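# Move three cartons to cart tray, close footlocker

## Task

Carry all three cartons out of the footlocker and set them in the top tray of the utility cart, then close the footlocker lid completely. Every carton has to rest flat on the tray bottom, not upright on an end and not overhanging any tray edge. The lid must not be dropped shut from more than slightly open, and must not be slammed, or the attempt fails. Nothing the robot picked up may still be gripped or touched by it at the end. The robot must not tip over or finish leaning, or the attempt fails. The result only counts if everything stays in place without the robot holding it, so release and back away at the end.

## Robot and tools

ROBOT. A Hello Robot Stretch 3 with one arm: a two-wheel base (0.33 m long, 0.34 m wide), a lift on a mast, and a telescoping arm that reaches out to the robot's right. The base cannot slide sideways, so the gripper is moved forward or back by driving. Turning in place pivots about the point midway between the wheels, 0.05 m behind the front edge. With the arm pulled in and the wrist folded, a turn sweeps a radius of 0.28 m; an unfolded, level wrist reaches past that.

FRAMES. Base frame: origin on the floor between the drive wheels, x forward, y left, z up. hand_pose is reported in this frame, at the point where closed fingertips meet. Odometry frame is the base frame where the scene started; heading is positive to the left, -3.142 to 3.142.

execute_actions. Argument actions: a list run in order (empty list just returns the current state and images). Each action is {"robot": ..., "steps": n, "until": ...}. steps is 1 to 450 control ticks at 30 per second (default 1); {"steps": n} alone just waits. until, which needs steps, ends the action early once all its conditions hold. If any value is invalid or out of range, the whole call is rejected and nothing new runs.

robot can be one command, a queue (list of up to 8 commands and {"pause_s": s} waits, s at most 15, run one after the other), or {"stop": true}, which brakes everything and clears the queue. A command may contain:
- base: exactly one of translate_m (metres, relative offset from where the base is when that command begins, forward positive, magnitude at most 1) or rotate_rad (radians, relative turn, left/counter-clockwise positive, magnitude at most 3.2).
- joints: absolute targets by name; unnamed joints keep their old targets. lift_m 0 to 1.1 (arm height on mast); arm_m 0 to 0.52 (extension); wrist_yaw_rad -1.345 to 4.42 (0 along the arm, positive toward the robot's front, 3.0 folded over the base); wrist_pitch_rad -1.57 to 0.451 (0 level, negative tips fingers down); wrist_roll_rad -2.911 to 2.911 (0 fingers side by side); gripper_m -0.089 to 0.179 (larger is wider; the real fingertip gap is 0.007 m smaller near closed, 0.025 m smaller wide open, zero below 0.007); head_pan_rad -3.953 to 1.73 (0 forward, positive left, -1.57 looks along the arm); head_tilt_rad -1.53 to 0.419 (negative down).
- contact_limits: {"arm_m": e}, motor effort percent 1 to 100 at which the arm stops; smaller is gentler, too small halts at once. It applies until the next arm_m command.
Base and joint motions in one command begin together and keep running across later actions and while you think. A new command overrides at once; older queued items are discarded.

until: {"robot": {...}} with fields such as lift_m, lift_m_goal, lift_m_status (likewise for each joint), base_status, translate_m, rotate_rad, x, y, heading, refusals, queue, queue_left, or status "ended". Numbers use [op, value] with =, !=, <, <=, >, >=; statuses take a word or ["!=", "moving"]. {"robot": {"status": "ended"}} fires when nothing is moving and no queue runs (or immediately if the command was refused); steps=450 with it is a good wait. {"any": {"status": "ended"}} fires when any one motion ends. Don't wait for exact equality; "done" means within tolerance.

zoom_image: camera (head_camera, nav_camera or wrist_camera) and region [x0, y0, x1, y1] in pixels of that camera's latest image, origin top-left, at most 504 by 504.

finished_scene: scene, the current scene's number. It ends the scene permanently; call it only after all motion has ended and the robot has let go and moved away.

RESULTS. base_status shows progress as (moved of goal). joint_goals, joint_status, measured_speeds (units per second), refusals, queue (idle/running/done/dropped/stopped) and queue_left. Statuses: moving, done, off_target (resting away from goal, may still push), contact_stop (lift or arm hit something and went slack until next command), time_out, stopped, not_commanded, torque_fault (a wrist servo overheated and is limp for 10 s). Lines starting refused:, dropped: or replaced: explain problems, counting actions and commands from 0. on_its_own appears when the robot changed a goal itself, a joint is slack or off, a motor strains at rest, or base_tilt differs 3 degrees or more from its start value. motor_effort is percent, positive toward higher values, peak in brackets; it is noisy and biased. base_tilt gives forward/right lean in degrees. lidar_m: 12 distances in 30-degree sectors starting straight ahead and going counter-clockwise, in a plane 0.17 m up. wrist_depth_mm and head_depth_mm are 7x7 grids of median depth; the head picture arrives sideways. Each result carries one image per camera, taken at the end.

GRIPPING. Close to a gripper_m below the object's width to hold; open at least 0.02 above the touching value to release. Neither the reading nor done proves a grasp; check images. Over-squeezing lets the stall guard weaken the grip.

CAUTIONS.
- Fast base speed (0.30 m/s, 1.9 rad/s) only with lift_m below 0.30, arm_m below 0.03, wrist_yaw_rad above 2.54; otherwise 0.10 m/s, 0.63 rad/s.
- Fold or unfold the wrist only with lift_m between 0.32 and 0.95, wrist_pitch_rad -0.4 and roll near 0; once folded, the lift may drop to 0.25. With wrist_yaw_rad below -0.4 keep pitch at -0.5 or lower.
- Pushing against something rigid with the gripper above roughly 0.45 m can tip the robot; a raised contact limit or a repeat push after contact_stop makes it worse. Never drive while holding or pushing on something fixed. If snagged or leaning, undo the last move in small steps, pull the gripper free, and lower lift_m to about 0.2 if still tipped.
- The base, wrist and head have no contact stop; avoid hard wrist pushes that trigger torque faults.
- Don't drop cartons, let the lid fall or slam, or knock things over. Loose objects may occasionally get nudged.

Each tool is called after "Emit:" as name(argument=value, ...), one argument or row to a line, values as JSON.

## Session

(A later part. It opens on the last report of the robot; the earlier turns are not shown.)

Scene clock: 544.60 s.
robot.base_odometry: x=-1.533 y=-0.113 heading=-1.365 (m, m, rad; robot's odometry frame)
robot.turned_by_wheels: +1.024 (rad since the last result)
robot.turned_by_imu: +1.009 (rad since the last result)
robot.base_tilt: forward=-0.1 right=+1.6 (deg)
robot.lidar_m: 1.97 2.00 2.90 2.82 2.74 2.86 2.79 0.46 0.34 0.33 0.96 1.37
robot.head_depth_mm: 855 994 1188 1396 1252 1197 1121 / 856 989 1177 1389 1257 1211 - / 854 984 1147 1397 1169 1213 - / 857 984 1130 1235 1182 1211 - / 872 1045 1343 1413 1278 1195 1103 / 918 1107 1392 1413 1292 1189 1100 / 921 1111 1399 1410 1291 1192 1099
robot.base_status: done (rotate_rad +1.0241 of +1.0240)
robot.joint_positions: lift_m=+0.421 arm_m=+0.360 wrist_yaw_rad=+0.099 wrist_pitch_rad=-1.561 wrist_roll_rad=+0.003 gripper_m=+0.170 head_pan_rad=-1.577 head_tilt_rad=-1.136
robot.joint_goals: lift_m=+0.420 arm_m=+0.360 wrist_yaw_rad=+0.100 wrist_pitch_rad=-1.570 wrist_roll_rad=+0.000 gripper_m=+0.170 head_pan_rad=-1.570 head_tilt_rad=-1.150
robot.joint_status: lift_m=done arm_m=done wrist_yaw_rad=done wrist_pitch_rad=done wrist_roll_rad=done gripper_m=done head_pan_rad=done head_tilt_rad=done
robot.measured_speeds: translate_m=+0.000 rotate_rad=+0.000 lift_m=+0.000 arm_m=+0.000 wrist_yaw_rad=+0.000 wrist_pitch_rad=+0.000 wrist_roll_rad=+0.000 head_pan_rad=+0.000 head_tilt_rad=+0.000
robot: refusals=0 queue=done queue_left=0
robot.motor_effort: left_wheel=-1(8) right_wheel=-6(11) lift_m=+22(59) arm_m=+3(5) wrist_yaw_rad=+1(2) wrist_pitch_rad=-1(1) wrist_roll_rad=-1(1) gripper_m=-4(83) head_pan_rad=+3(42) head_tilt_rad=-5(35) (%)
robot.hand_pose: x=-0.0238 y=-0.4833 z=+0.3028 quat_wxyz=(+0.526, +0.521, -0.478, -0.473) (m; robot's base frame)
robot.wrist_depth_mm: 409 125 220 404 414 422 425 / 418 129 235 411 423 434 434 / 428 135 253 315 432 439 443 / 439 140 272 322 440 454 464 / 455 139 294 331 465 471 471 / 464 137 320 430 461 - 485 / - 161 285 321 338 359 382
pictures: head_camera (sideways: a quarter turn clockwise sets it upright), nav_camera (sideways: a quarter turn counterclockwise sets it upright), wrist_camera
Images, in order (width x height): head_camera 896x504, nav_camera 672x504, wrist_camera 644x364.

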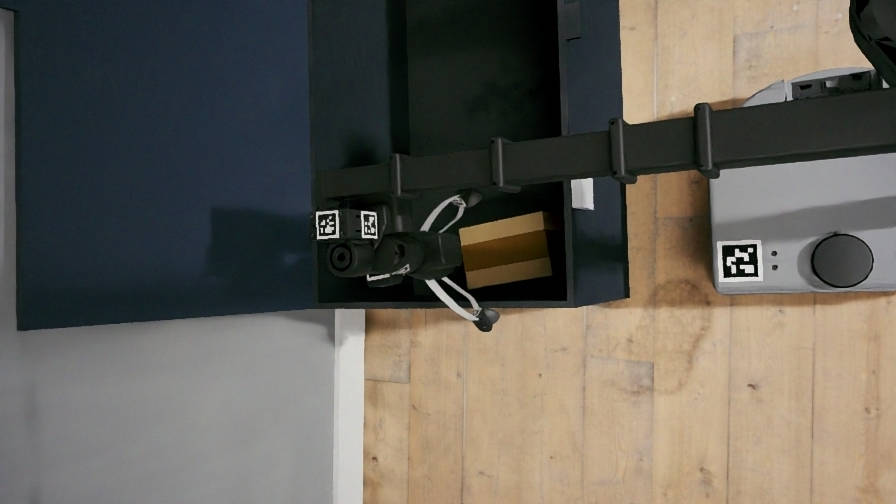

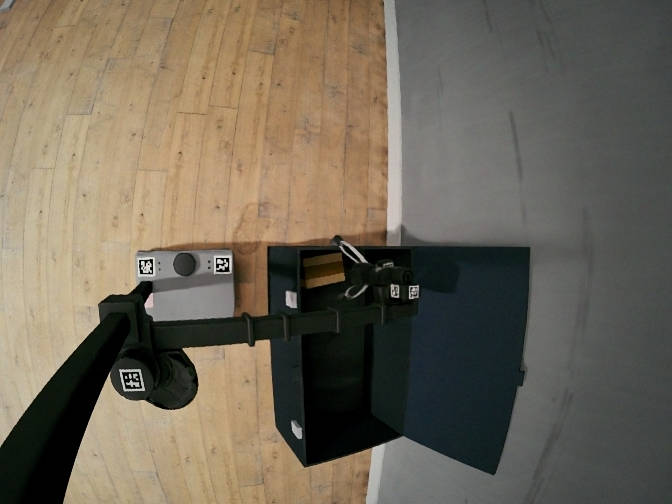

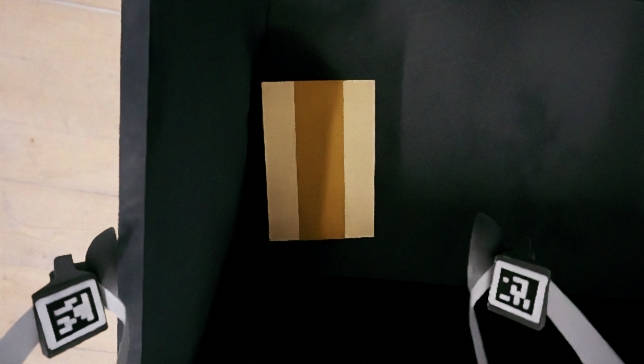

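Emit:
execute_actions(
  actions=[
    {"robot":{"joints":{"lift_m":0.49}},"steps":50,"until":{"robot":{"status":"ended"}}},
    {"robot":{"base":{"translate_m":-0.02},"joints":{"gripper_m":0.15,"wrist_yaw_rad":0.17,"arm_m":0.357}},"steps":50,"until":{"robot":{"status":"ended"}}},
    {"robot":{"joints":{"lift_m":0.31}},"steps":80,"until":{"robot":{"status":"ended"}}},
  ],
)

Scene clock: 573.60 s.
robot.base_odometry: x=-1.537 y=-0.093 heading=-1.365 (m, m, rad; robot's odometry frame)
robot.turned_by_wheels: +0.000 (rad since the last result)
robot.turned_by_imu: -0.026 (rad since the last result)
robot.base_tilt: forward=-0.1 right=+1.5 (deg)
robot.lidar_m: 2.00 2.01 2.92 2.82 2.73 2.85 2.76 0.48 0.34 0.33 0.34 1.33
robot.head_depth_mm: 864 1012 1210 1399 1247 1198 1122 / 861 1002 1195 1396 1234 1209 - / 861 993 1144 1397 1227 1212 - / 859 983 1121 1342 1184 1216 - / 855 978 1250 1388 1242 1194 1106 / 915 1099 1377 1415 1294 1190 1106 / 915 1097 1382 1414 1292 1188 1101
robot.base_status: done (translate_m -0.0200 of -0.0200)
robot.joint_positions: lift_m=+0.440 arm_m=+0.357 wrist_yaw_rad=+0.167 wrist_pitch_rad=-1.559 wrist_roll_rad=+0.009 gripper_m=+0.150 head_pan_rad=-1.576 head_tilt_rad=-1.138
robot.joint_goals: lift_m=+0.441 arm_m=+0.357 wrist_yaw_rad=+0.170 wrist_pitch_rad=-1.570 wrist_roll_rad=+0.000 gripper_m=+0.150 head_pan_rad=-1.570 head_tilt_rad=-1.150
robot.joint_status: lift_m=contact_stop arm_m=done wrist_yaw_rad=done wrist_pitch_rad=done wrist_roll_rad=done gripper_m=done head_pan_rad=done head_tilt_rad=done
robot.measured_speeds: translate_m=-0.001 rotate_rad=+0.009 lift_m=-0.010 arm_m=-0.001 wrist_yaw_rad=-0.160 wrist_pitch_rad=+0.144 wrist_roll_rad=+0.120 head_pan_rad=+0.024 head_tilt_rad=-0.048
robot: refusals=0 queue=dropped queue_left=0
robot.on_its_own: lift_m is slack since a contact_stop, until your next command for it (your +0.310 is given up)
robot.motor_effort: left_wheel=-3(14) right_wheel=+0(11) lift_m=+37(61) arm_m=-3(4) wrist_yaw_rad=+7(9) wrist_pitch_rad=-6(6) wrist_roll_rad=-5(5) gripper_m=-5(74) head_pan_rad=+3(3) head_tilt_rad=-6(7) (%)
robot.hand_pose: x=-0.0251 y=-0.4815 z=+0.3226 quat_wxyz=(+0.541, +0.535, -0.462, -0.456) (m; robot's base frame)
robot.wrist_depth_mm: 427 168 340 425 431 441 442 / 437 175 326 432 442 452 457 / 449 183 332 334 454 464 469 / 463 191 343 347 467 471 488 / 473 214 401 470 478 490 493 / 483 241 379 423 463 - 503 / - 237 297 321 339 359 414
pictures: head_camera (sideways: a quarter turn clockwise sets it upright), nav_camera (sideways: a quarter turn counterclockwise sets it upright), wrist_camera
Images, in order (width x height): head_camera 896x504, nav_camera 672x504, wrist_camera 644x364.

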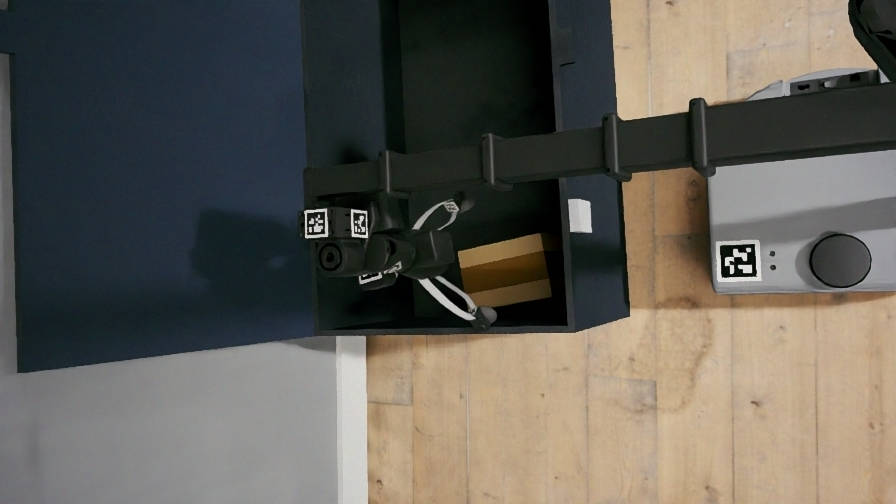

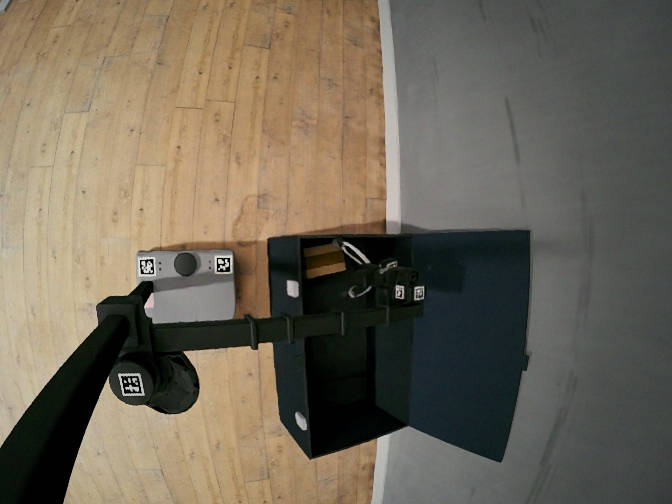

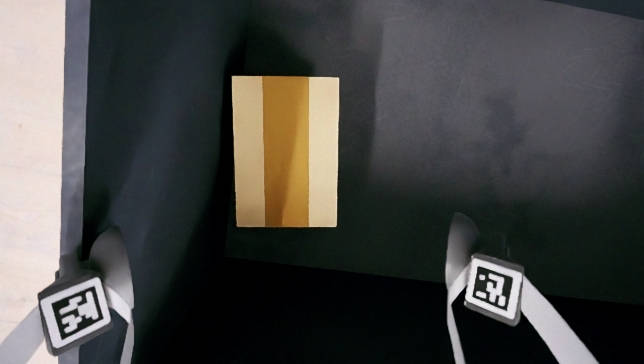

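Emit:
execute_actions(
  actions=[
    {"robot":{"joints":{"lift_m":0.47}},"steps":30,"until":{"robot":{"status":"ended"}}},
    {"robot":{"base":{"translate_m":0.015},"joints":{"gripper_m":0.005,"arm_m":0.375}},"steps":60,"until":{"robot":{"status":"ended"}}},
    {"robot":{"joints":{"lift_m":0.255}},"steps":90,"until":{"robot":{"status":"ended"}}},
    {"robot":{"base":{"translate_m":-0.05}},"steps":60,"until":{"robot":{"status":"ended"}}},
  ],
)

Scene clock: 597.97 s.
robot.base_odometry: x=-1.544 y=-0.059 heading=-1.365 (m, m, rad; robot's odometry frame)
robot.turned_by_wheels: +0.001 (rad since the last result)
robot.turned_by_imu: -0.012 (rad since the last result)
robot.base_tilt: forward=+0.0 right=+1.6 (deg)
robot.lidar_m: 2.04 2.05 2.93 2.83 2.70 2.82 2.72 0.48 0.34 0.33 0.34 1.31
robot.head_depth_mm: 867 1016 1220 1398 1253 1194 1122 / 860 1005 1208 1397 1252 1211 - / 854 994 1183 1400 1239 - - / 855 987 1171 1338 1191 1213 - / 852 978 1154 1351 1179 1190 1103 / 851 1046 1373 1409 1287 1189 1100 / 908 1097 1381 1407 1292 1188 1098
robot.base_status: done (translate_m -0.0500 of -0.0500)
robot.joint_positions: lift_m=+0.277 arm_m=+0.375 wrist_yaw_rad=+0.165 wrist_pitch_rad=-1.562 wrist_roll_rad=+0.004 gripper_m=+0.005 head_pan_rad=-1.574 head_tilt_rad=-1.140
robot.joint_goals: lift_m=+0.277 arm_m=+0.375 wrist_yaw_rad=+0.170 wrist_pitch_rad=-1.570 wrist_roll_rad=+0.000 gripper_m=+0.005 head_pan_rad=-1.570 head_tilt_rad=-1.150
robot.joint_status: lift_m=contact_stop arm_m=done wrist_yaw_rad=done wrist_pitch_rad=done wrist_roll_rad=done gripper_m=done head_pan_rad=done head_tilt_rad=done
robot.measured_speeds: translate_m=+0.000 rotate_rad=+0.000 lift_m=+0.000 arm_m=+0.000 wrist_yaw_rad=+0.000 wrist_pitch_rad=+0.000 wrist_roll_rad=+0.000 head_pan_rad=+0.000 head_tilt_rad=+0.000
robot: refusals=0 queue=done queue_left=0
robot.on_its_own: lift_m is slack since a contact_stop, until your next command for it (your +0.255 is given up); right_wheel is at rest, and its effort (-19) is outside its rest range (-18 to +18)
robot.motor_effort: left_wheel=+5(17) right_wheel=-19(55) lift_m=+40(53) arm_m=+2(3) wrist_yaw_rad=+5(5) wrist_pitch_rad=-1(5) wrist_roll_rad=-2(3) gripper_m=-11(82) head_pan_rad=+2(2) head_tilt_rad=-5(5) (%)
robot.hand_pose: x=-0.0252 y=-0.4982 z=+0.1592 quat_wxyz=(+0.541, +0.536, -0.460, -0.456) (m; robot's base frame)
robot.wrist_depth_mm: 176 248 271 275 280 283 289 / 181 209 169 172 285 292 297 / 186 172 172 176 296 300 302 / 192 178 178 181 303 307 312 / 198 233 181 185 310 316 320 / 203 256 186 190 322 327 328 / 209 283 289 318 328 335 341
pictures: head_camera (sideways: a quarter turn clockwise sets it upright), nav_camera (sideways: a quarter turn counterclockwise sets it upright), wrist_camera
Images, in order (width x height): head_camera 896x504, nav_camera 672x504, wrist_camera 644x364.

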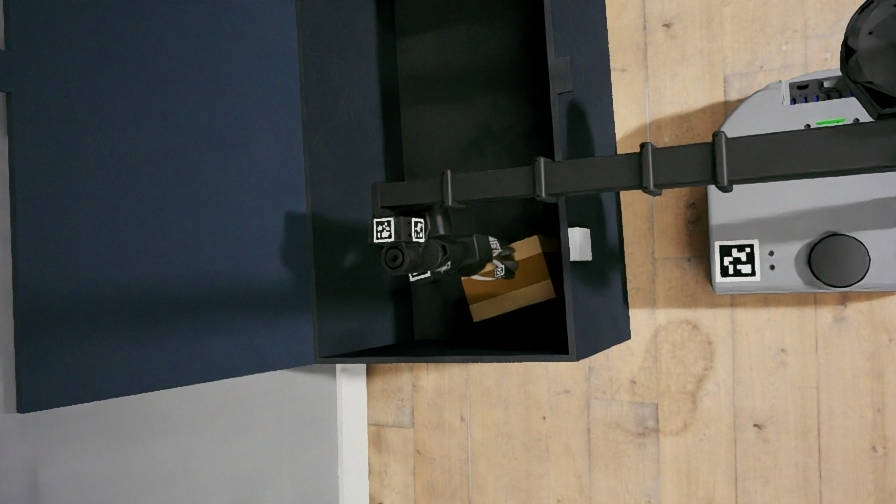

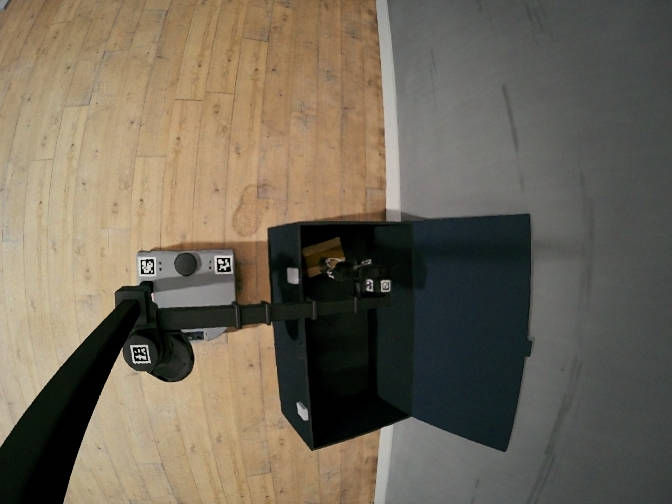

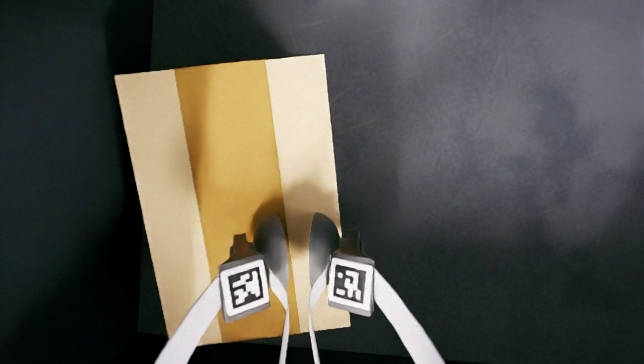

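Emit:
execute_actions(
  actions=[
    {"robot":{"joints":{"lift_m":0.32}},"steps":30,"until":{"robot":{"status":"ended"}}},
    {"robot":{"base":{"translate_m":0.035},"joints":{"gripper_m":0.152,"arm_m":0.385,"wrist_yaw_rad":0.33}},"steps":60,"until":{"robot":{"status":"ended"}}},
  ],
)

Scene clock: 615.57 s.
robot.base_odometry: x=-1.537 y=-0.093 heading=-1.365 (m, m, rad; robot's odometry frame)
robot.turned_by_wheels: -0.001 (rad since the last result)
robot.turned_by_imu: +0.000 (rad since the last result)
robot.base_tilt: forward=-0.1 right=+1.6 (deg)
robot.lidar_m: 2.00 2.02 2.88 2.83 2.73 2.86 2.76 0.48 0.34 0.33 0.34 1.30
robot.head_depth_mm: 866 1015 1216 1405 1254 1198 1124 / 858 1004 1200 1398 1251 1208 - / 858 996 1166 1393 1227 - - / 856 983 1155 1278 1182 1214 - / 852 975 1158 1366 1263 1186 1103 / 892 1100 1374 1415 1292 1187 1105 / 908 1091 1371 1407 1289 1188 1105
robot.base_status: done (translate_m +0.0350 of +0.0350)
robot.joint_positions: lift_m=+0.319 arm_m=+0.385 wrist_yaw_rad=+0.327 wrist_pitch_rad=-1.562 wrist_roll_rad=+0.004 gripper_m=+0.152 head_pan_rad=-1.574 head_tilt_rad=-1.140
robot.joint_goals: lift_m=+0.320 arm_m=+0.385 wrist_yaw_rad=+0.330 wrist_pitch_rad=-1.570 wrist_roll_rad=+0.000 gripper_m=+0.152 head_pan_rad=-1.570 head_tilt_rad=-1.150
robot.joint_status: lift_m=done arm_m=done wrist_yaw_rad=done wrist_pitch_rad=done wrist_roll_rad=done gripper_m=done head_pan_rad=done head_tilt_rad=done
robot.measured_speeds: translate_m=+0.000 rotate_rad=+0.000 lift_m=+0.000 arm_m=+0.000 wrist_yaw_rad=+0.000 wrist_pitch_rad=+0.000 wrist_roll_rad=+0.000 head_pan_rad=+0.000 head_tilt_rad=+0.000
robot: refusals=0 queue=done queue_left=0
robot.motor_effort: left_wheel=-1(7) right_wheel=-1(19) lift_m=+55(60) arm_m=+3(3) wrist_yaw_rad=+3(9) wrist_pitch_rad=-1(1) wrist_roll_rad=-1(2) gripper_m=+1(83) head_pan_rad=+2(2) head_tilt_rad=-5(4) (%)
robot.hand_pose: x=-0.0286 y=-0.5091 z=+0.2018 quat_wxyz=(+0.576, +0.572, -0.415, -0.411) (m; robot's base frame)
robot.wrist_depth_mm: 128 171 309 316 318 323 328 / 136 185 314 324 328 330 336 / 144 204 213 214 336 339 346 / 151 223 220 222 345 350 355 / 161 239 226 227 355 359 368 / 169 347 233 235 366 - 378 / - 290 320 358 376 381 392
pictures: head_camera (sideways: a quarter turn clockwise sets it upright), nav_camera (sideways: a quarter turn counterclockwise sets it upright), wrist_camera
Images, in order (width x height): head_camera 896x504, nav_camera 672x504, wrist_camera 644x364.

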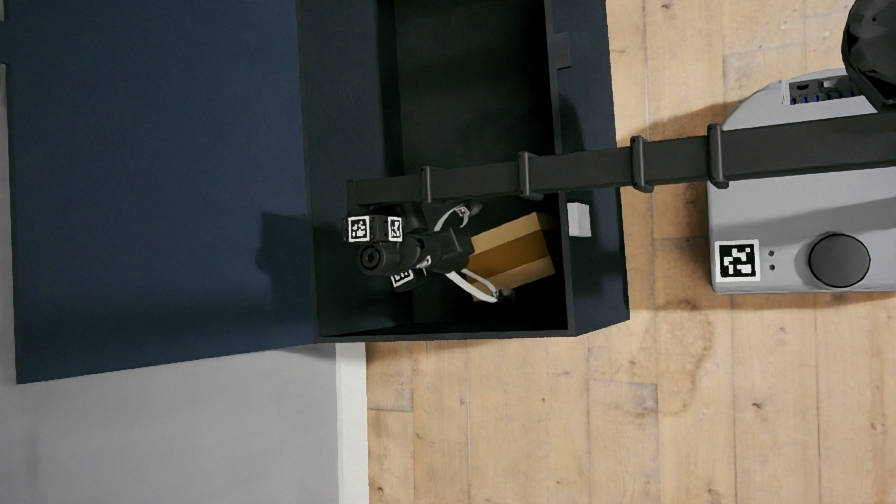

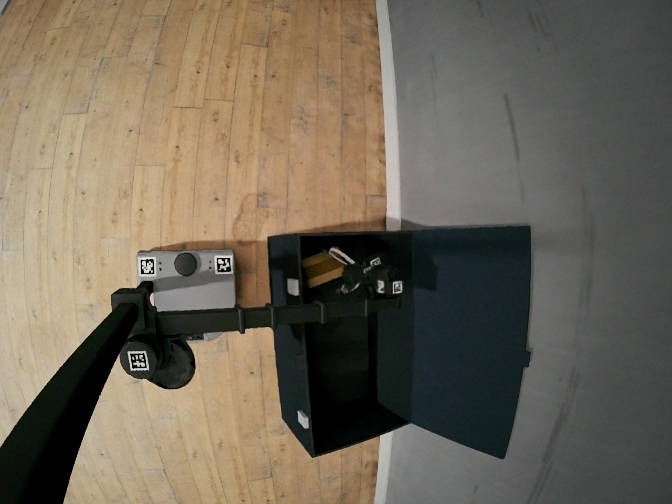

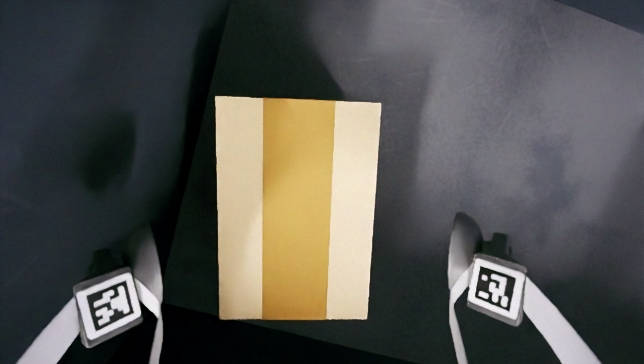

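Emit:
execute_actions(
  actions=[
    {"robot":{"base":{"translate_m":0.005},"joints":{"lift_m":0.212}},"steps":60,"until":{"robot":{"status":"ended"}}},
    {"robot":{"joints":{"gripper_m":0.085}},"steps":60,"until":{"robot":{"status":"ended"}}},
    {"robot":{"joints":{"lift_m":0.62}},"steps":40},
  ],
)

Scene clock: 626.03 s.
robot.base_odometry: x=-1.536 y=-0.098 heading=-1.365 (m, m, rad; robot's odometry frame)
robot.turned_by_wheels: +0.000 (rad since the last result)
robot.turned_by_imu: +0.002 (rad since the last result)
robot.base_tilt: forward=+0.0 right=+1.6 (deg)
robot.lidar_m: 2.00 2.02 2.87 2.83 2.73 2.86 2.76 0.48 0.34 0.33 0.34 1.30
robot.head_depth_mm: 867 1014 1218 1394 1257 1196 1127 / 858 1005 1200 1391 1245 1207 - / 858 994 1164 1397 1193 - - / 855 985 1150 1114 1158 1210 - / 852 975 1158 1378 1262 1194 1101 / 892 1099 1381 1408 1291 1188 1103 / 910 1093 1375 1407 1287 1186 1101
robot.base_status: done (translate_m +0.0050 of +0.0050)
robot.joint_positions: lift_m=+0.328 arm_m=+0.385 wrist_yaw_rad=+0.328 wrist_pitch_rad=-1.553 wrist_roll_rad=+0.004 gripper_m=+0.086 head_pan_rad=-1.574 head_tilt_rad=-1.140
robot.joint_goals: lift_m=+0.620 arm_m=+0.385 wrist_yaw_rad=+0.330 wrist_pitch_rad=-1.570 wrist_roll_rad=+0.000 gripper_m=+0.085 head_pan_rad=-1.570 head_tilt_rad=-1.150
robot.joint_status: lift_m=moving arm_m=done wrist_yaw_rad=done wrist_pitch_rad=done wrist_roll_rad=done gripper_m=done head_pan_rad=done head_tilt_rad=done
robot.measured_speeds: translate_m=+0.000 rotate_rad=+0.000 lift_m=+0.110 arm_m=+0.000 wrist_yaw_rad=+0.000 wrist_pitch_rad=+0.000 wrist_roll_rad=+0.000 head_pan_rad=+0.000 head_tilt_rad=+0.000
robot: refusals=0 queue=running queue_left=0
robot.motor_effort: left_wheel=-1(4) right_wheel=-1(7) lift_m=+69(72) arm_m=+3(3) wrist_yaw_rad=+3(2) wrist_pitch_rad=-4(5) wrist_roll_rad=-1(2) gripper_m=-19(98) head_pan_rad=+2(2) head_tilt_rad=-4(6) (%)
robot.hand_pose: x=-0.0279 y=-0.5112 z=+0.2104 quat_wxyz=(+0.578, +0.570, -0.418, -0.408) (m; robot's base frame)
robot.wrist_depth_mm: 121 161 304 323 326 332 333 / 129 162 261 327 329 340 343 / 137 165 119 120 123 349 358 / 145 194 122 124 126 360 365 / 153 201 125 127 130 367 376 / 165 193 129 131 133 381 388 / 167 276 132 135 138 390 401
pictures: head_camera (sideways: a quarter turn clockwise sets it upright), nav_camera (sideways: a quarter turn counterclockwise sets it upright), wrist_camera
Images, in order (width x height): head_camera 896x504, nav_camera 672x504, wrist_camera 644x364.

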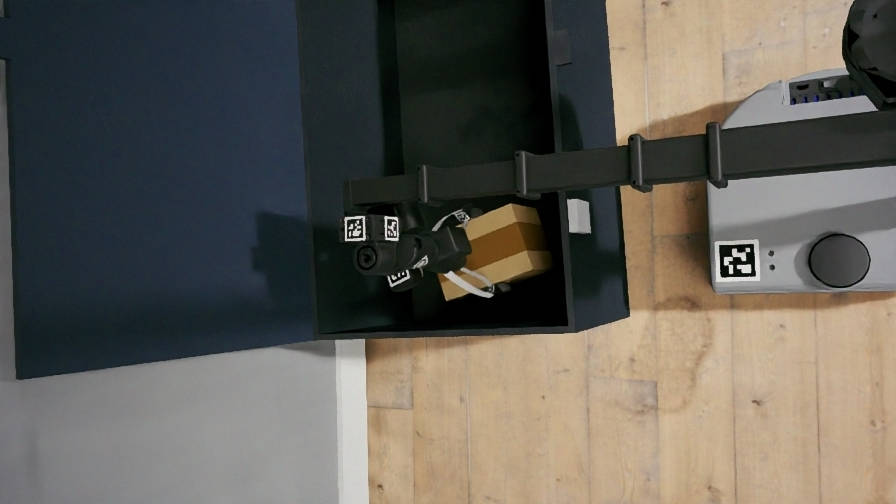

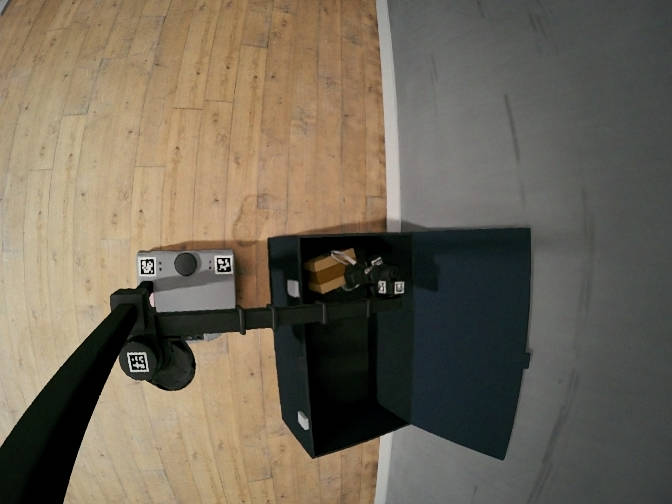

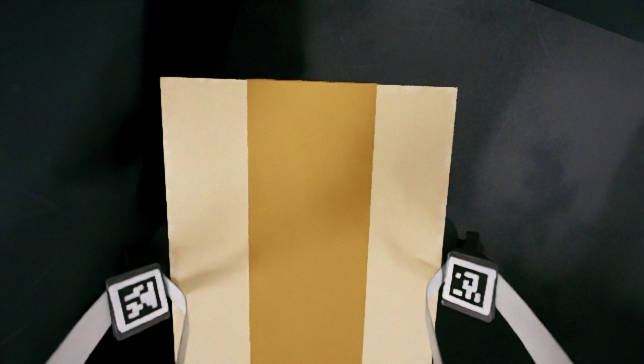

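Emit:
execute_actions(
  actions=[
    {"steps":100,"until":{"robot":{"lift_m":[">",0.57]}}},
    {"robot":{"joints":{"arm_m":0.03,"lift_m":1.08,"wrist_yaw_rad":0}},"steps":150,"until":{"robot":{"arm_m":["<",0.25]}}},
    {"robot":[{"base":{"rotate_rad":-0.937}},{"base":{"translate_m":-1.0}}],"steps":450,"until":{"robot":{"status":"ended"}}},
    {"robot":[{"base":{"translate_m":-1.0}},{"base":{"translate_m":-0.49}}],"steps":450,"until":{"robot":{"status":"ended"}}},
    {"steps":200,"until":{"robot":{"status":"ended"}}},
    {"robot":[{"base":{"rotate_rad":-0.941},"joints":{"head_pan_rad":-1.35,"head_tilt_rad":-0.85,"arm_m":0.12}},{"joints":{"arm_m":0.43}}],"steps":300,"until":{"robot":{"status":"ended"}}},
  ],
)

Scene clock: 682.37 s.
robot.base_odometry: x=+0.127 y=+1.755 heading=+3.040 (m, m, rad; robot's odometry frame)
robot.turned_by_wheels: -1.878 (rad since the last result)
robot.turned_by_imu: -1.831 (rad since the last result)
robot.base_tilt: forward=+0.0 right=+1.6 (deg)
robot.lidar_m: 2.46 2.46 2.63 3.13 1.79 1.05 0.90 0.52 0.39 0.38 0.39 1.45
robot.head_depth_mm: 1184 1279 525 655 562 826 1056 / 1144 603 518 640 571 842 1072 / 1132 1240 541 655 585 856 1098 / 1124 1274 1390 654 644 855 1117 / 1110 1262 1463 1664 1462 1300 1153 / 1101 1249 1441 1664 1486 1297 1150 / 1090 1232 1420 1638 1495 1300 1151
robot.base_status: done (rotate_rad -0.9409 of -0.9410)
robot.joint_positions: lift_m=+1.079 arm_m=+0.430 wrist_yaw_rad=+0.001 wrist_pitch_rad=-1.551 wrist_roll_rad=+0.003 gripper_m=+0.086 head_pan_rad=-1.357 head_tilt_rad=-0.853
robot.joint_goals: lift_m=+1.080 arm_m=+0.430 wrist_yaw_rad=+0.000 wrist_pitch_rad=-1.570 wrist_roll_rad=+0.000 gripper_m=+0.085 head_pan_rad=-1.350 head_tilt_rad=-0.850
robot.joint_status: lift_m=done arm_m=done wrist_yaw_rad=done wrist_pitch_rad=done wrist_roll_rad=done gripper_m=done head_pan_rad=done head_tilt_rad=done
robot.measured_speeds: translate_m=+0.000 rotate_rad=+0.000 lift_m=+0.000 arm_m=+0.000 wrist_yaw_rad=+0.000 wrist_pitch_rad=+0.000 wrist_roll_rad=+0.000 head_pan_rad=+0.000 head_tilt_rad=+0.000
robot: refusals=0 queue=done queue_left=0
robot.motor_effort: left_wheel=+2(4) right_wheel=-4(10) lift_m=+66(66) arm_m=+3(2) wrist_yaw_rad=-1(4) wrist_pitch_rad=-5(6) wrist_roll_rad=-1(1) gripper_m=-19(20) head_pan_rad=+3(21) head_tilt_rad=+1(16) (%)
robot.hand_pose: x=-0.0216 y=-0.5555 z=+0.9612 quat_wxyz=(+0.504, +0.494, -0.505, -0.496) (m; robot's base frame)
robot.wrist_depth_mm: - - 298 303 307 313 318 / - - 301 307 271 207 207 / - - 119 120 123 211 212 / - - 122 124 126 215 219 / - - 125 127 129 221 226 / - - 129 131 133 227 362 / - - 133 134 138 360 369
pictures: head_camera (sideways: a quarter turn clockwise sets it upright), nav_camera (sideways: a quarter turn counterclockwise sets it upright), wrist_camera
Images, in order (width x height): head_camera 896x504, nav_camera 672x504, wrist_camera 644x364.

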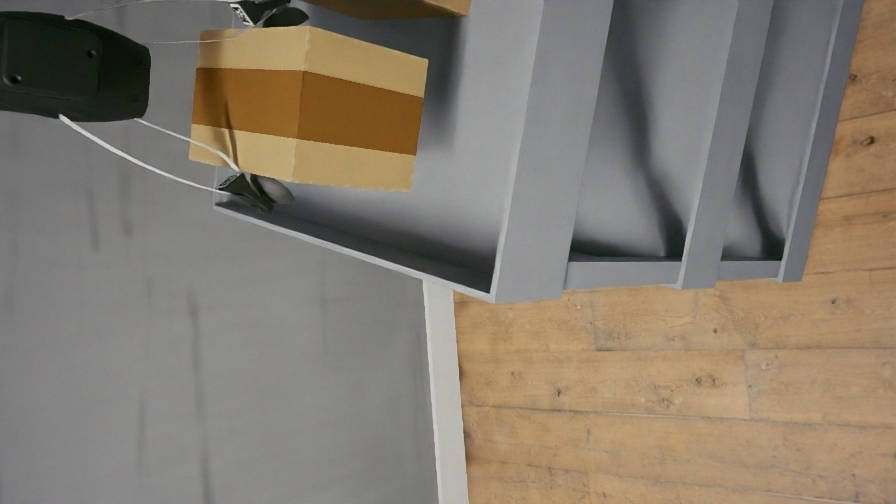

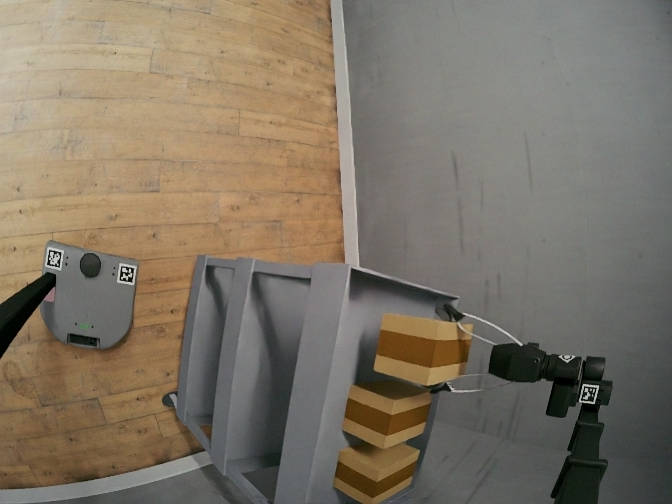

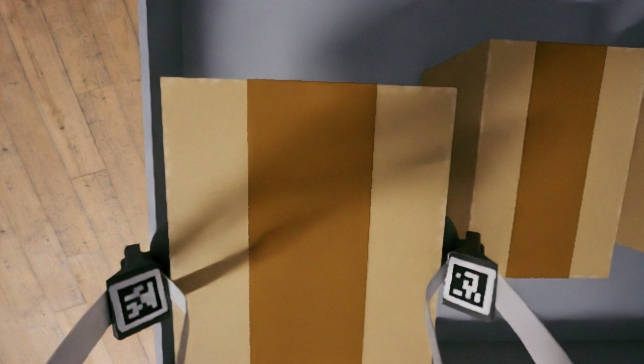

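Emit:
execute_actions(
  actions=[
    {"robot":{"joints":{"lift_m":0.996,"arm_m":0.45}},"steps":60,"until":{"robot":{"status":"ended"}}},
    {"robot":{"joints":{"gripper_m":0.14}},"steps":40,"until":{"robot":{"status":"ended"}}},
    {"robot":{"joints":{"lift_m":1.065}},"steps":40,"until":{"robot":{"lift_m":[">",1.055]}}},
    {"robot":{"joints":{"arm_m":0.025,"gripper_m":0.03}},"steps":120,"until":{"robot":{"arm_m":["<",0.15]}}},
    {"robot":{"base":{"rotate_rad":0.589},"joints":{"lift_m":0.297}},"steps":90,"until":{"robot":{"base_status":["!=","moving"]}}},
    {"robot":{"base":{"translate_m":0.52},"joints":{"wrist_yaw_rad":2.6,"head_pan_rad":-2.45,"head_tilt_rad":-0.5}},"steps":30},
  ],
)

Emit:
execute_actions(
  actions=[
    {"steps":300,"until":{"robot":{"status":"ended"}}},
    {"robot":[{"base":{"translate_m":1.0}},{"base":{"translate_m":0.6},"joints":{"head_pan_rad":-1.3,"head_tilt_rad":-0.9}},{"base":{"rotate_rad":1.328}}],"steps":450,"until":{"robot":{"status":"ended"}}},
    {"robot":{"joints":{"lift_m":0.45,"wrist_yaw_rad":0.6}},"steps":90,"until":{"robot":{"status":"ended"}}},
    {"robot":{"joints":{"wrist_pitch_rad":0,"arm_m":0.3,"gripper_m":0.179}},"steps":200,"until":{"robot":{"status":"ended"}}},
  ],
)

Scene clock: 710.73 s.
robot.base_odometry: x=+0.067 y=+1.724 heading=-2.654 (m, m, rad; robot's odometry frame)
robot.turned_by_wheels: +0.589 (rad since the last result)
robot.turned_by_imu: +0.580 (rad since the last result)
robot.base_tilt: forward=+0.1 right=+1.3 (deg)
robot.lidar_m: 2.38 2.65 3.07 1.79 1.09 0.96 0.54 0.42 0.42 1.29 1.53 2.80
robot.head_depth_mm: 1032 1088 1153 980 753 627 874 / 1133 1202 1282 862 752 605 876 / 1265 1354 1450 1016 696 591 856 / 1323 1427 1542 1581 705 650 834 / 1254 1341 1440 1492 657 639 816 / 1185 1263 1353 1417 632 629 544 / 1119 1190 1272 1332 794 632 524
robot.base_status: moving (translate_m +0.0674 of +0.5200)
robot.joint_positions: lift_m=+0.780 arm_m=+0.025 wrist_yaw_rad=+1.268 wrist_pitch_rad=-1.560 wrist_roll_rad=+0.003 gripper_m=+0.030 head_pan_rad=-2.443 head_tilt_rad=-0.508
robot.joint_goals: lift_m=+0.297 arm_m=+0.025 wrist_yaw_rad=+2.600 wrist_pitch_rad=-1.570 wrist_roll_rad=+0.000 gripper_m=+0.030 head_pan_rad=-2.450 head_tilt_rad=-0.500
robot.joint_status: lift_m=moving arm_m=moving wrist_yaw_rad=moving wrist_pitch_rad=done wrist_roll_rad=done gripper_m=done head_pan_rad=moving head_tilt_rad=moving
robot.measured_speeds: translate_m=+0.100 rotate_rad=+0.000 lift_m=-0.110 arm_m=+0.000 wrist_yaw_rad=+1.998 wrist_pitch_rad=+0.000 wrist_roll_rad=+0.000 head_pan_rad=+0.000 head_tilt_rad=+0.000
robot: refusals=0 queue=running queue_left=0
robot.motor_effort: left_wheel=+0(5) right_wheel=+4(7) lift_m=+25(66) arm_m=-2(5) wrist_yaw_rad=+1(1) wrist_pitch_rad=-2(5) wrist_roll_rad=-1(1) gripper_m=-1(82) head_pan_rad=-4(39) head_tilt_rad=+2(22) (%)
robot.hand_pose: x=-0.0418 y=-0.1641 z=+0.6619 quat_wxyz=(+0.700, +0.698, -0.111, -0.104) (m; robot's base frame)
robot.wrist_depth_mm: 715 738 740 747 754 766 778 / 744 745 744 777 787 779 805 / 763 772 773 797 800 818 832 / 773 789 - 817 831 829 853 / 809 799 - 827 705 698 865 / - 810 - 850 710 365 318 / 843 851 870 891 742 370 395
pictures: head_camera (sideways: a quarter turn clockwise sets it upright), nav_camera (sideways: a quarter turn counterclockwise sets it upright), wrist_camera
Images, in order (width x height): head_camera 896x504, nav_camera 672x504, wrist_camera 644x364.

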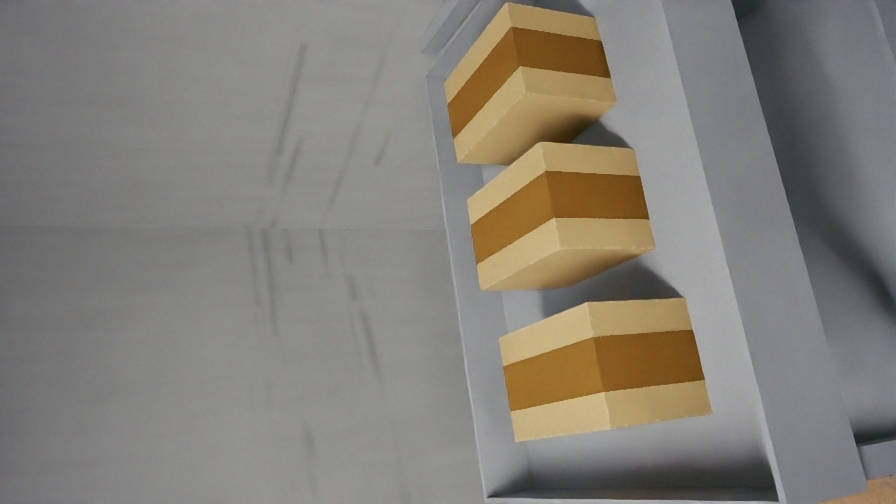

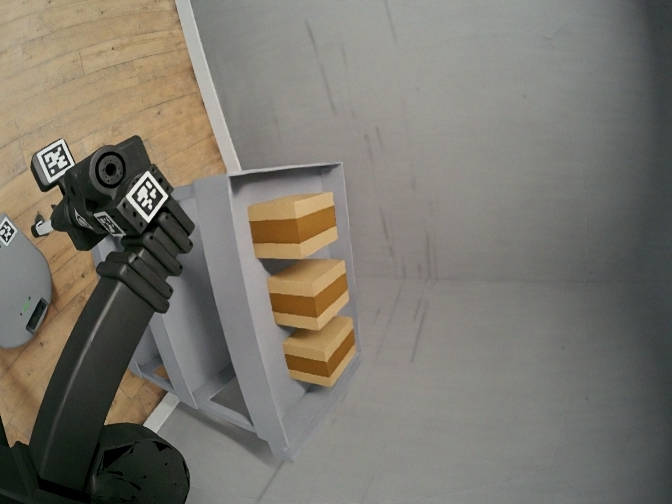

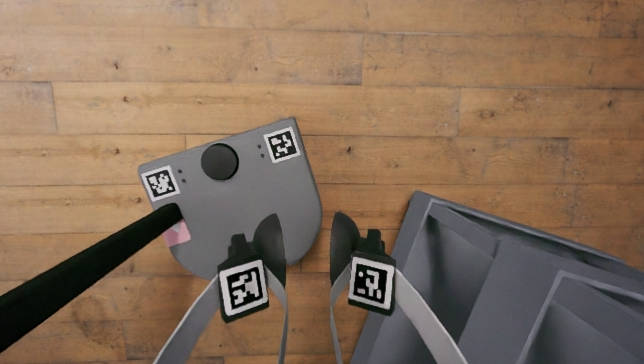

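Scene clock: 732.67 s.
robot.base_odometry: x=-1.746 y=+0.762 heading=-1.326 (m, m, rad; robot's odometry frame)
robot.turned_by_wheels: +1.328 (rad since the last result)
robot.turned_by_imu: +1.305 (rad since the last result)
robot.base_tilt: forward=-0.1 right=+1.7 (deg)
robot.lidar_m: 2.86 2.76 2.96 2.90 2.50 1.94 1.90 1.17 0.89 0.59 0.36 0.46
robot.head_depth_mm: 735 832 959 1133 1341 1287 1148 / 751 854 989 1176 1343 1281 1141 / 774 879 1023 1212 1402 1281 1144 / 790 906 998 1158 1379 1259 1142 / 811 924 1017 1161 1383 1235 1106 / 833 952 1038 1207 1406 1258 1121 / 858 963 1070 1237 1408 1259 1143
robot.base_status: done (rotate_rad +1.3279 of +1.3280)
robot.joint_positions: lift_m=+0.449 arm_m=+0.300 wrist_yaw_rad=+0.601 wrist_pitch_rad=-0.021 wrist_roll_rad=+0.003 gripper_m=+0.179 head_pan_rad=-1.307 head_tilt_rad=-0.889
robot.joint_goals: lift_m=+0.450 arm_m=+0.300 wrist_yaw_rad=+0.600 wrist_pitch_rad=+0.000 wrist_roll_rad=+0.000 gripper_m=+0.179 head_pan_rad=-1.300 head_tilt_rad=-0.900
robot.joint_status: lift_m=done arm_m=done wrist_yaw_rad=done wrist_pitch_rad=done wrist_roll_rad=done gripper_m=done head_pan_rad=done head_tilt_rad=done
robot.measured_speeds: translate_m=+0.000 rotate_rad=+0.000 lift_m=+0.000 arm_m=+0.000 wrist_yaw_rad=+0.000 wrist_pitch_rad=+0.000 wrist_roll_rad=+0.000 head_pan_rad=+0.000 head_tilt_rad=+0.000
robot: refusals=0 queue=done queue_left=0
robot.motor_effort: left_wheel=-3(8) right_wheel=+2(10) lift_m=+56(60) arm_m=+3(5) wrist_yaw_rad=-1(5) wrist_pitch_rad=+8(9) wrist_roll_rad=-1(1) gripper_m=+0(84) head_pan_rad=+3(42) head_tilt_rad=-5(28) (%)
robot.hand_pose: x=+0.1231 y=-0.6556 z=+0.5587 quat_wxyz=(+0.677, +0.217, -0.674, +0.202) (m; robot's base frame)
robot.wrist_depth_mm: 875 528 399 331 309 279 246 / 918 512 400 331 321 286 251 / - 512 407 330 329 291 256 / - 518 406 332 344 299 261 / - 502 410 333 352 307 267 / 689 491 409 337 362 334 269 / - 526 412 338 383 328 273
pictures: head_camera (sideways: a quarter turn clockwise sets it upright), nav_camera (sideways: a quarter turn counterclockwise sets it upright), wrist_camera
Images, in order (width x height): head_camera 896x504, nav_camera 672x504, wrist_camera 644x364.

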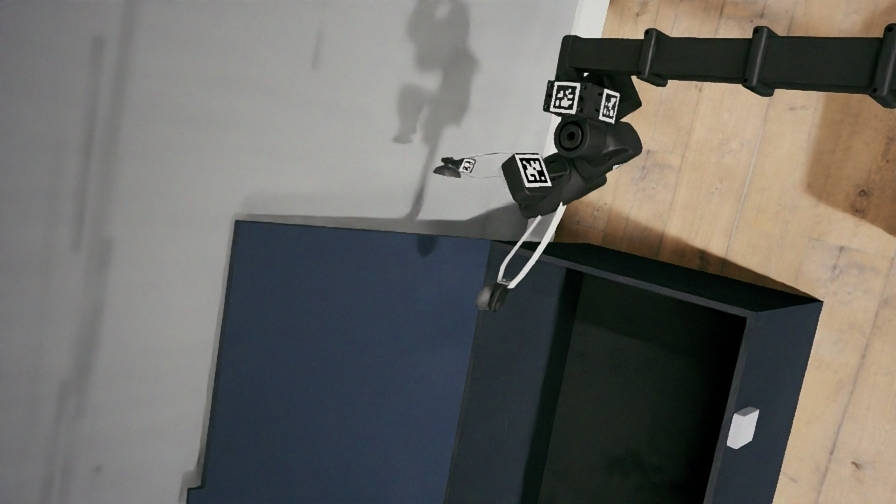

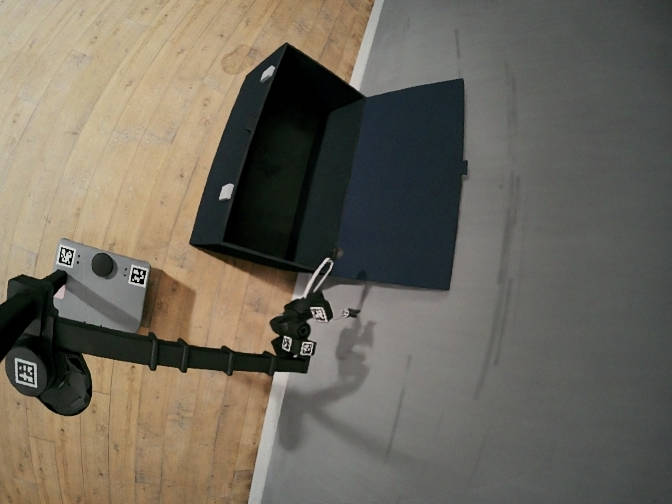

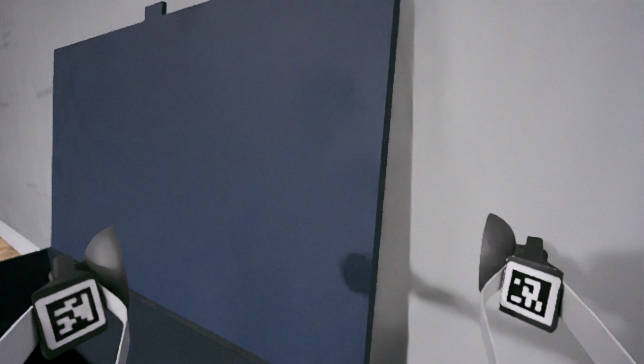

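Emit:
execute_actions(
  actions=[
    {"robot":{"base":{"translate_m":-0.045},"joints":{"wrist_yaw_rad":1.15,"lift_m":0.37,"head_pan_rad":-1.4,"head_tilt_rad":-0.8}},"steps":60,"until":{"robot":{"status":"ended"}}},
    {"robot":{"joints":{"arm_m":0.492},"contact_limits":{"arm_m":12}},"steps":90,"until":{"robot":{"status":"ended"}}},
  ],
)

Scene clock: 773.63 s.
robot.base_odometry: x=-1.757 y=+0.806 heading=-1.326 (m, m, rad; robot's odometry frame)
robot.turned_by_wheels: +0.000 (rad since the last result)
robot.turned_by_imu: +0.002 (rad since the last result)
robot.base_tilt: forward=+0.0 right=+1.7 (deg)
robot.lidar_m: 2.91 2.80 2.98 2.68 2.44 1.90 1.86 1.17 0.89 0.77 0.38 0.46
robot.head_depth_mm: 714 802 913 1059 1255 1336 1177 / 728 818 933 1083 1327 1364 1174 / 739 833 951 1111 1389 1331 1175 / 751 847 974 1130 1409 1333 1177 / 764 863 958 1083 1225 1249 1131 / 777 883 972 1083 1250 1312 1020 / 791 898 989 1106 1283 1307 1046
robot.base_status: done (translate_m -0.0450 of -0.0450)
robot.joint_positions: lift_m=+0.371 arm_m=+0.492 wrist_yaw_rad=+1.148 wrist_pitch_rad=-0.021 wrist_roll_rad=+0.003 gripper_m=+0.179 head_pan_rad=-1.393 head_tilt_rad=-0.804
robot.joint_goals: lift_m=+0.370 arm_m=+0.492 wrist_yaw_rad=+1.150 wrist_pitch_rad=+0.000 wrist_roll_rad=+0.000 gripper_m=+0.179 head_pan_rad=-1.400 head_tilt_rad=-0.800
robot.joint_status: lift_m=done arm_m=done wrist_yaw_rad=done wrist_pitch_rad=done wrist_roll_rad=done gripper_m=done head_pan_rad=done head_tilt_rad=done
robot.measured_speeds: translate_m=+0.000 rotate_rad=+0.000 lift_m=+0.000 arm_m=+0.000 wrist_yaw_rad=+0.000 wrist_pitch_rad=+0.000 wrist_roll_rad=+0.000 head_pan_rad=+0.000 head_tilt_rad=+0.000
robot: refusals=0 queue=done queue_left=0
robot.motor_effort: left_wheel=-3(8) right_wheel=+2(3) lift_m=+24(54) arm_m=+3(5) wrist_yaw_rad=+2(3) wrist_pitch_rad=+8(8) wrist_roll_rad=-1(1) gripper_m=+0(0) head_pan_rad=-4(13) head_tilt_rad=+2(10) (%)
robot.contact_limits: arm_m 12 (drawing in: default 20, maximum 32; extending or still: default 26, maximum 43)
robot.hand_pose: x=+0.2118 y=-0.7415 z=+0.4798 quat_wxyz=(+0.597, +0.391, -0.590, +0.377) (m; robot's base frame)
robot.wrist_depth_mm: - - 712 288 180 190 155 / - - 675 282 177 201 158 / - - 636 276 185 204 159 / - - 615 269 183 207 161 / 738 790 574 266 191 214 163 / 722 855 596 262 198 244 160 / - 760 681 256 198 220 162
pictures: head_camera (sideways: a quarter turn clockwise sets it upright), nav_camera (sideways: a quarter turn counterclockwise sets it upright), wrist_camera
Images, in order (width x height): head_camera 896x504, nav_camera 672x504, wrist_camera 644x364.

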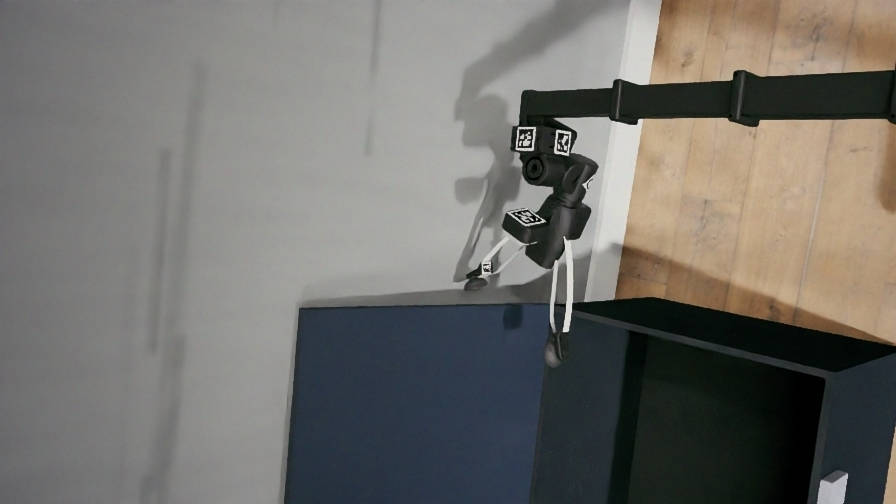

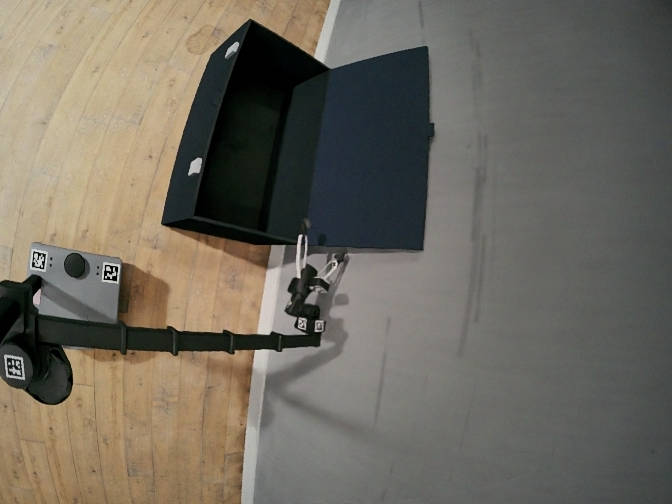

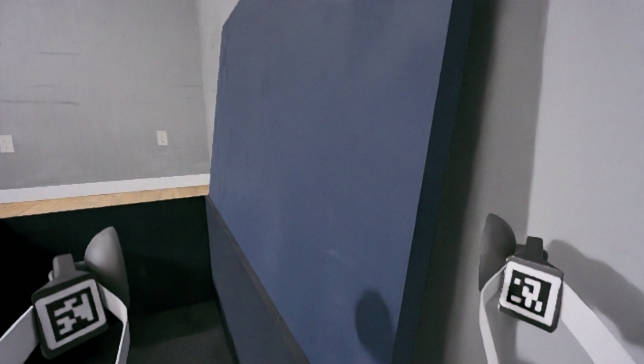

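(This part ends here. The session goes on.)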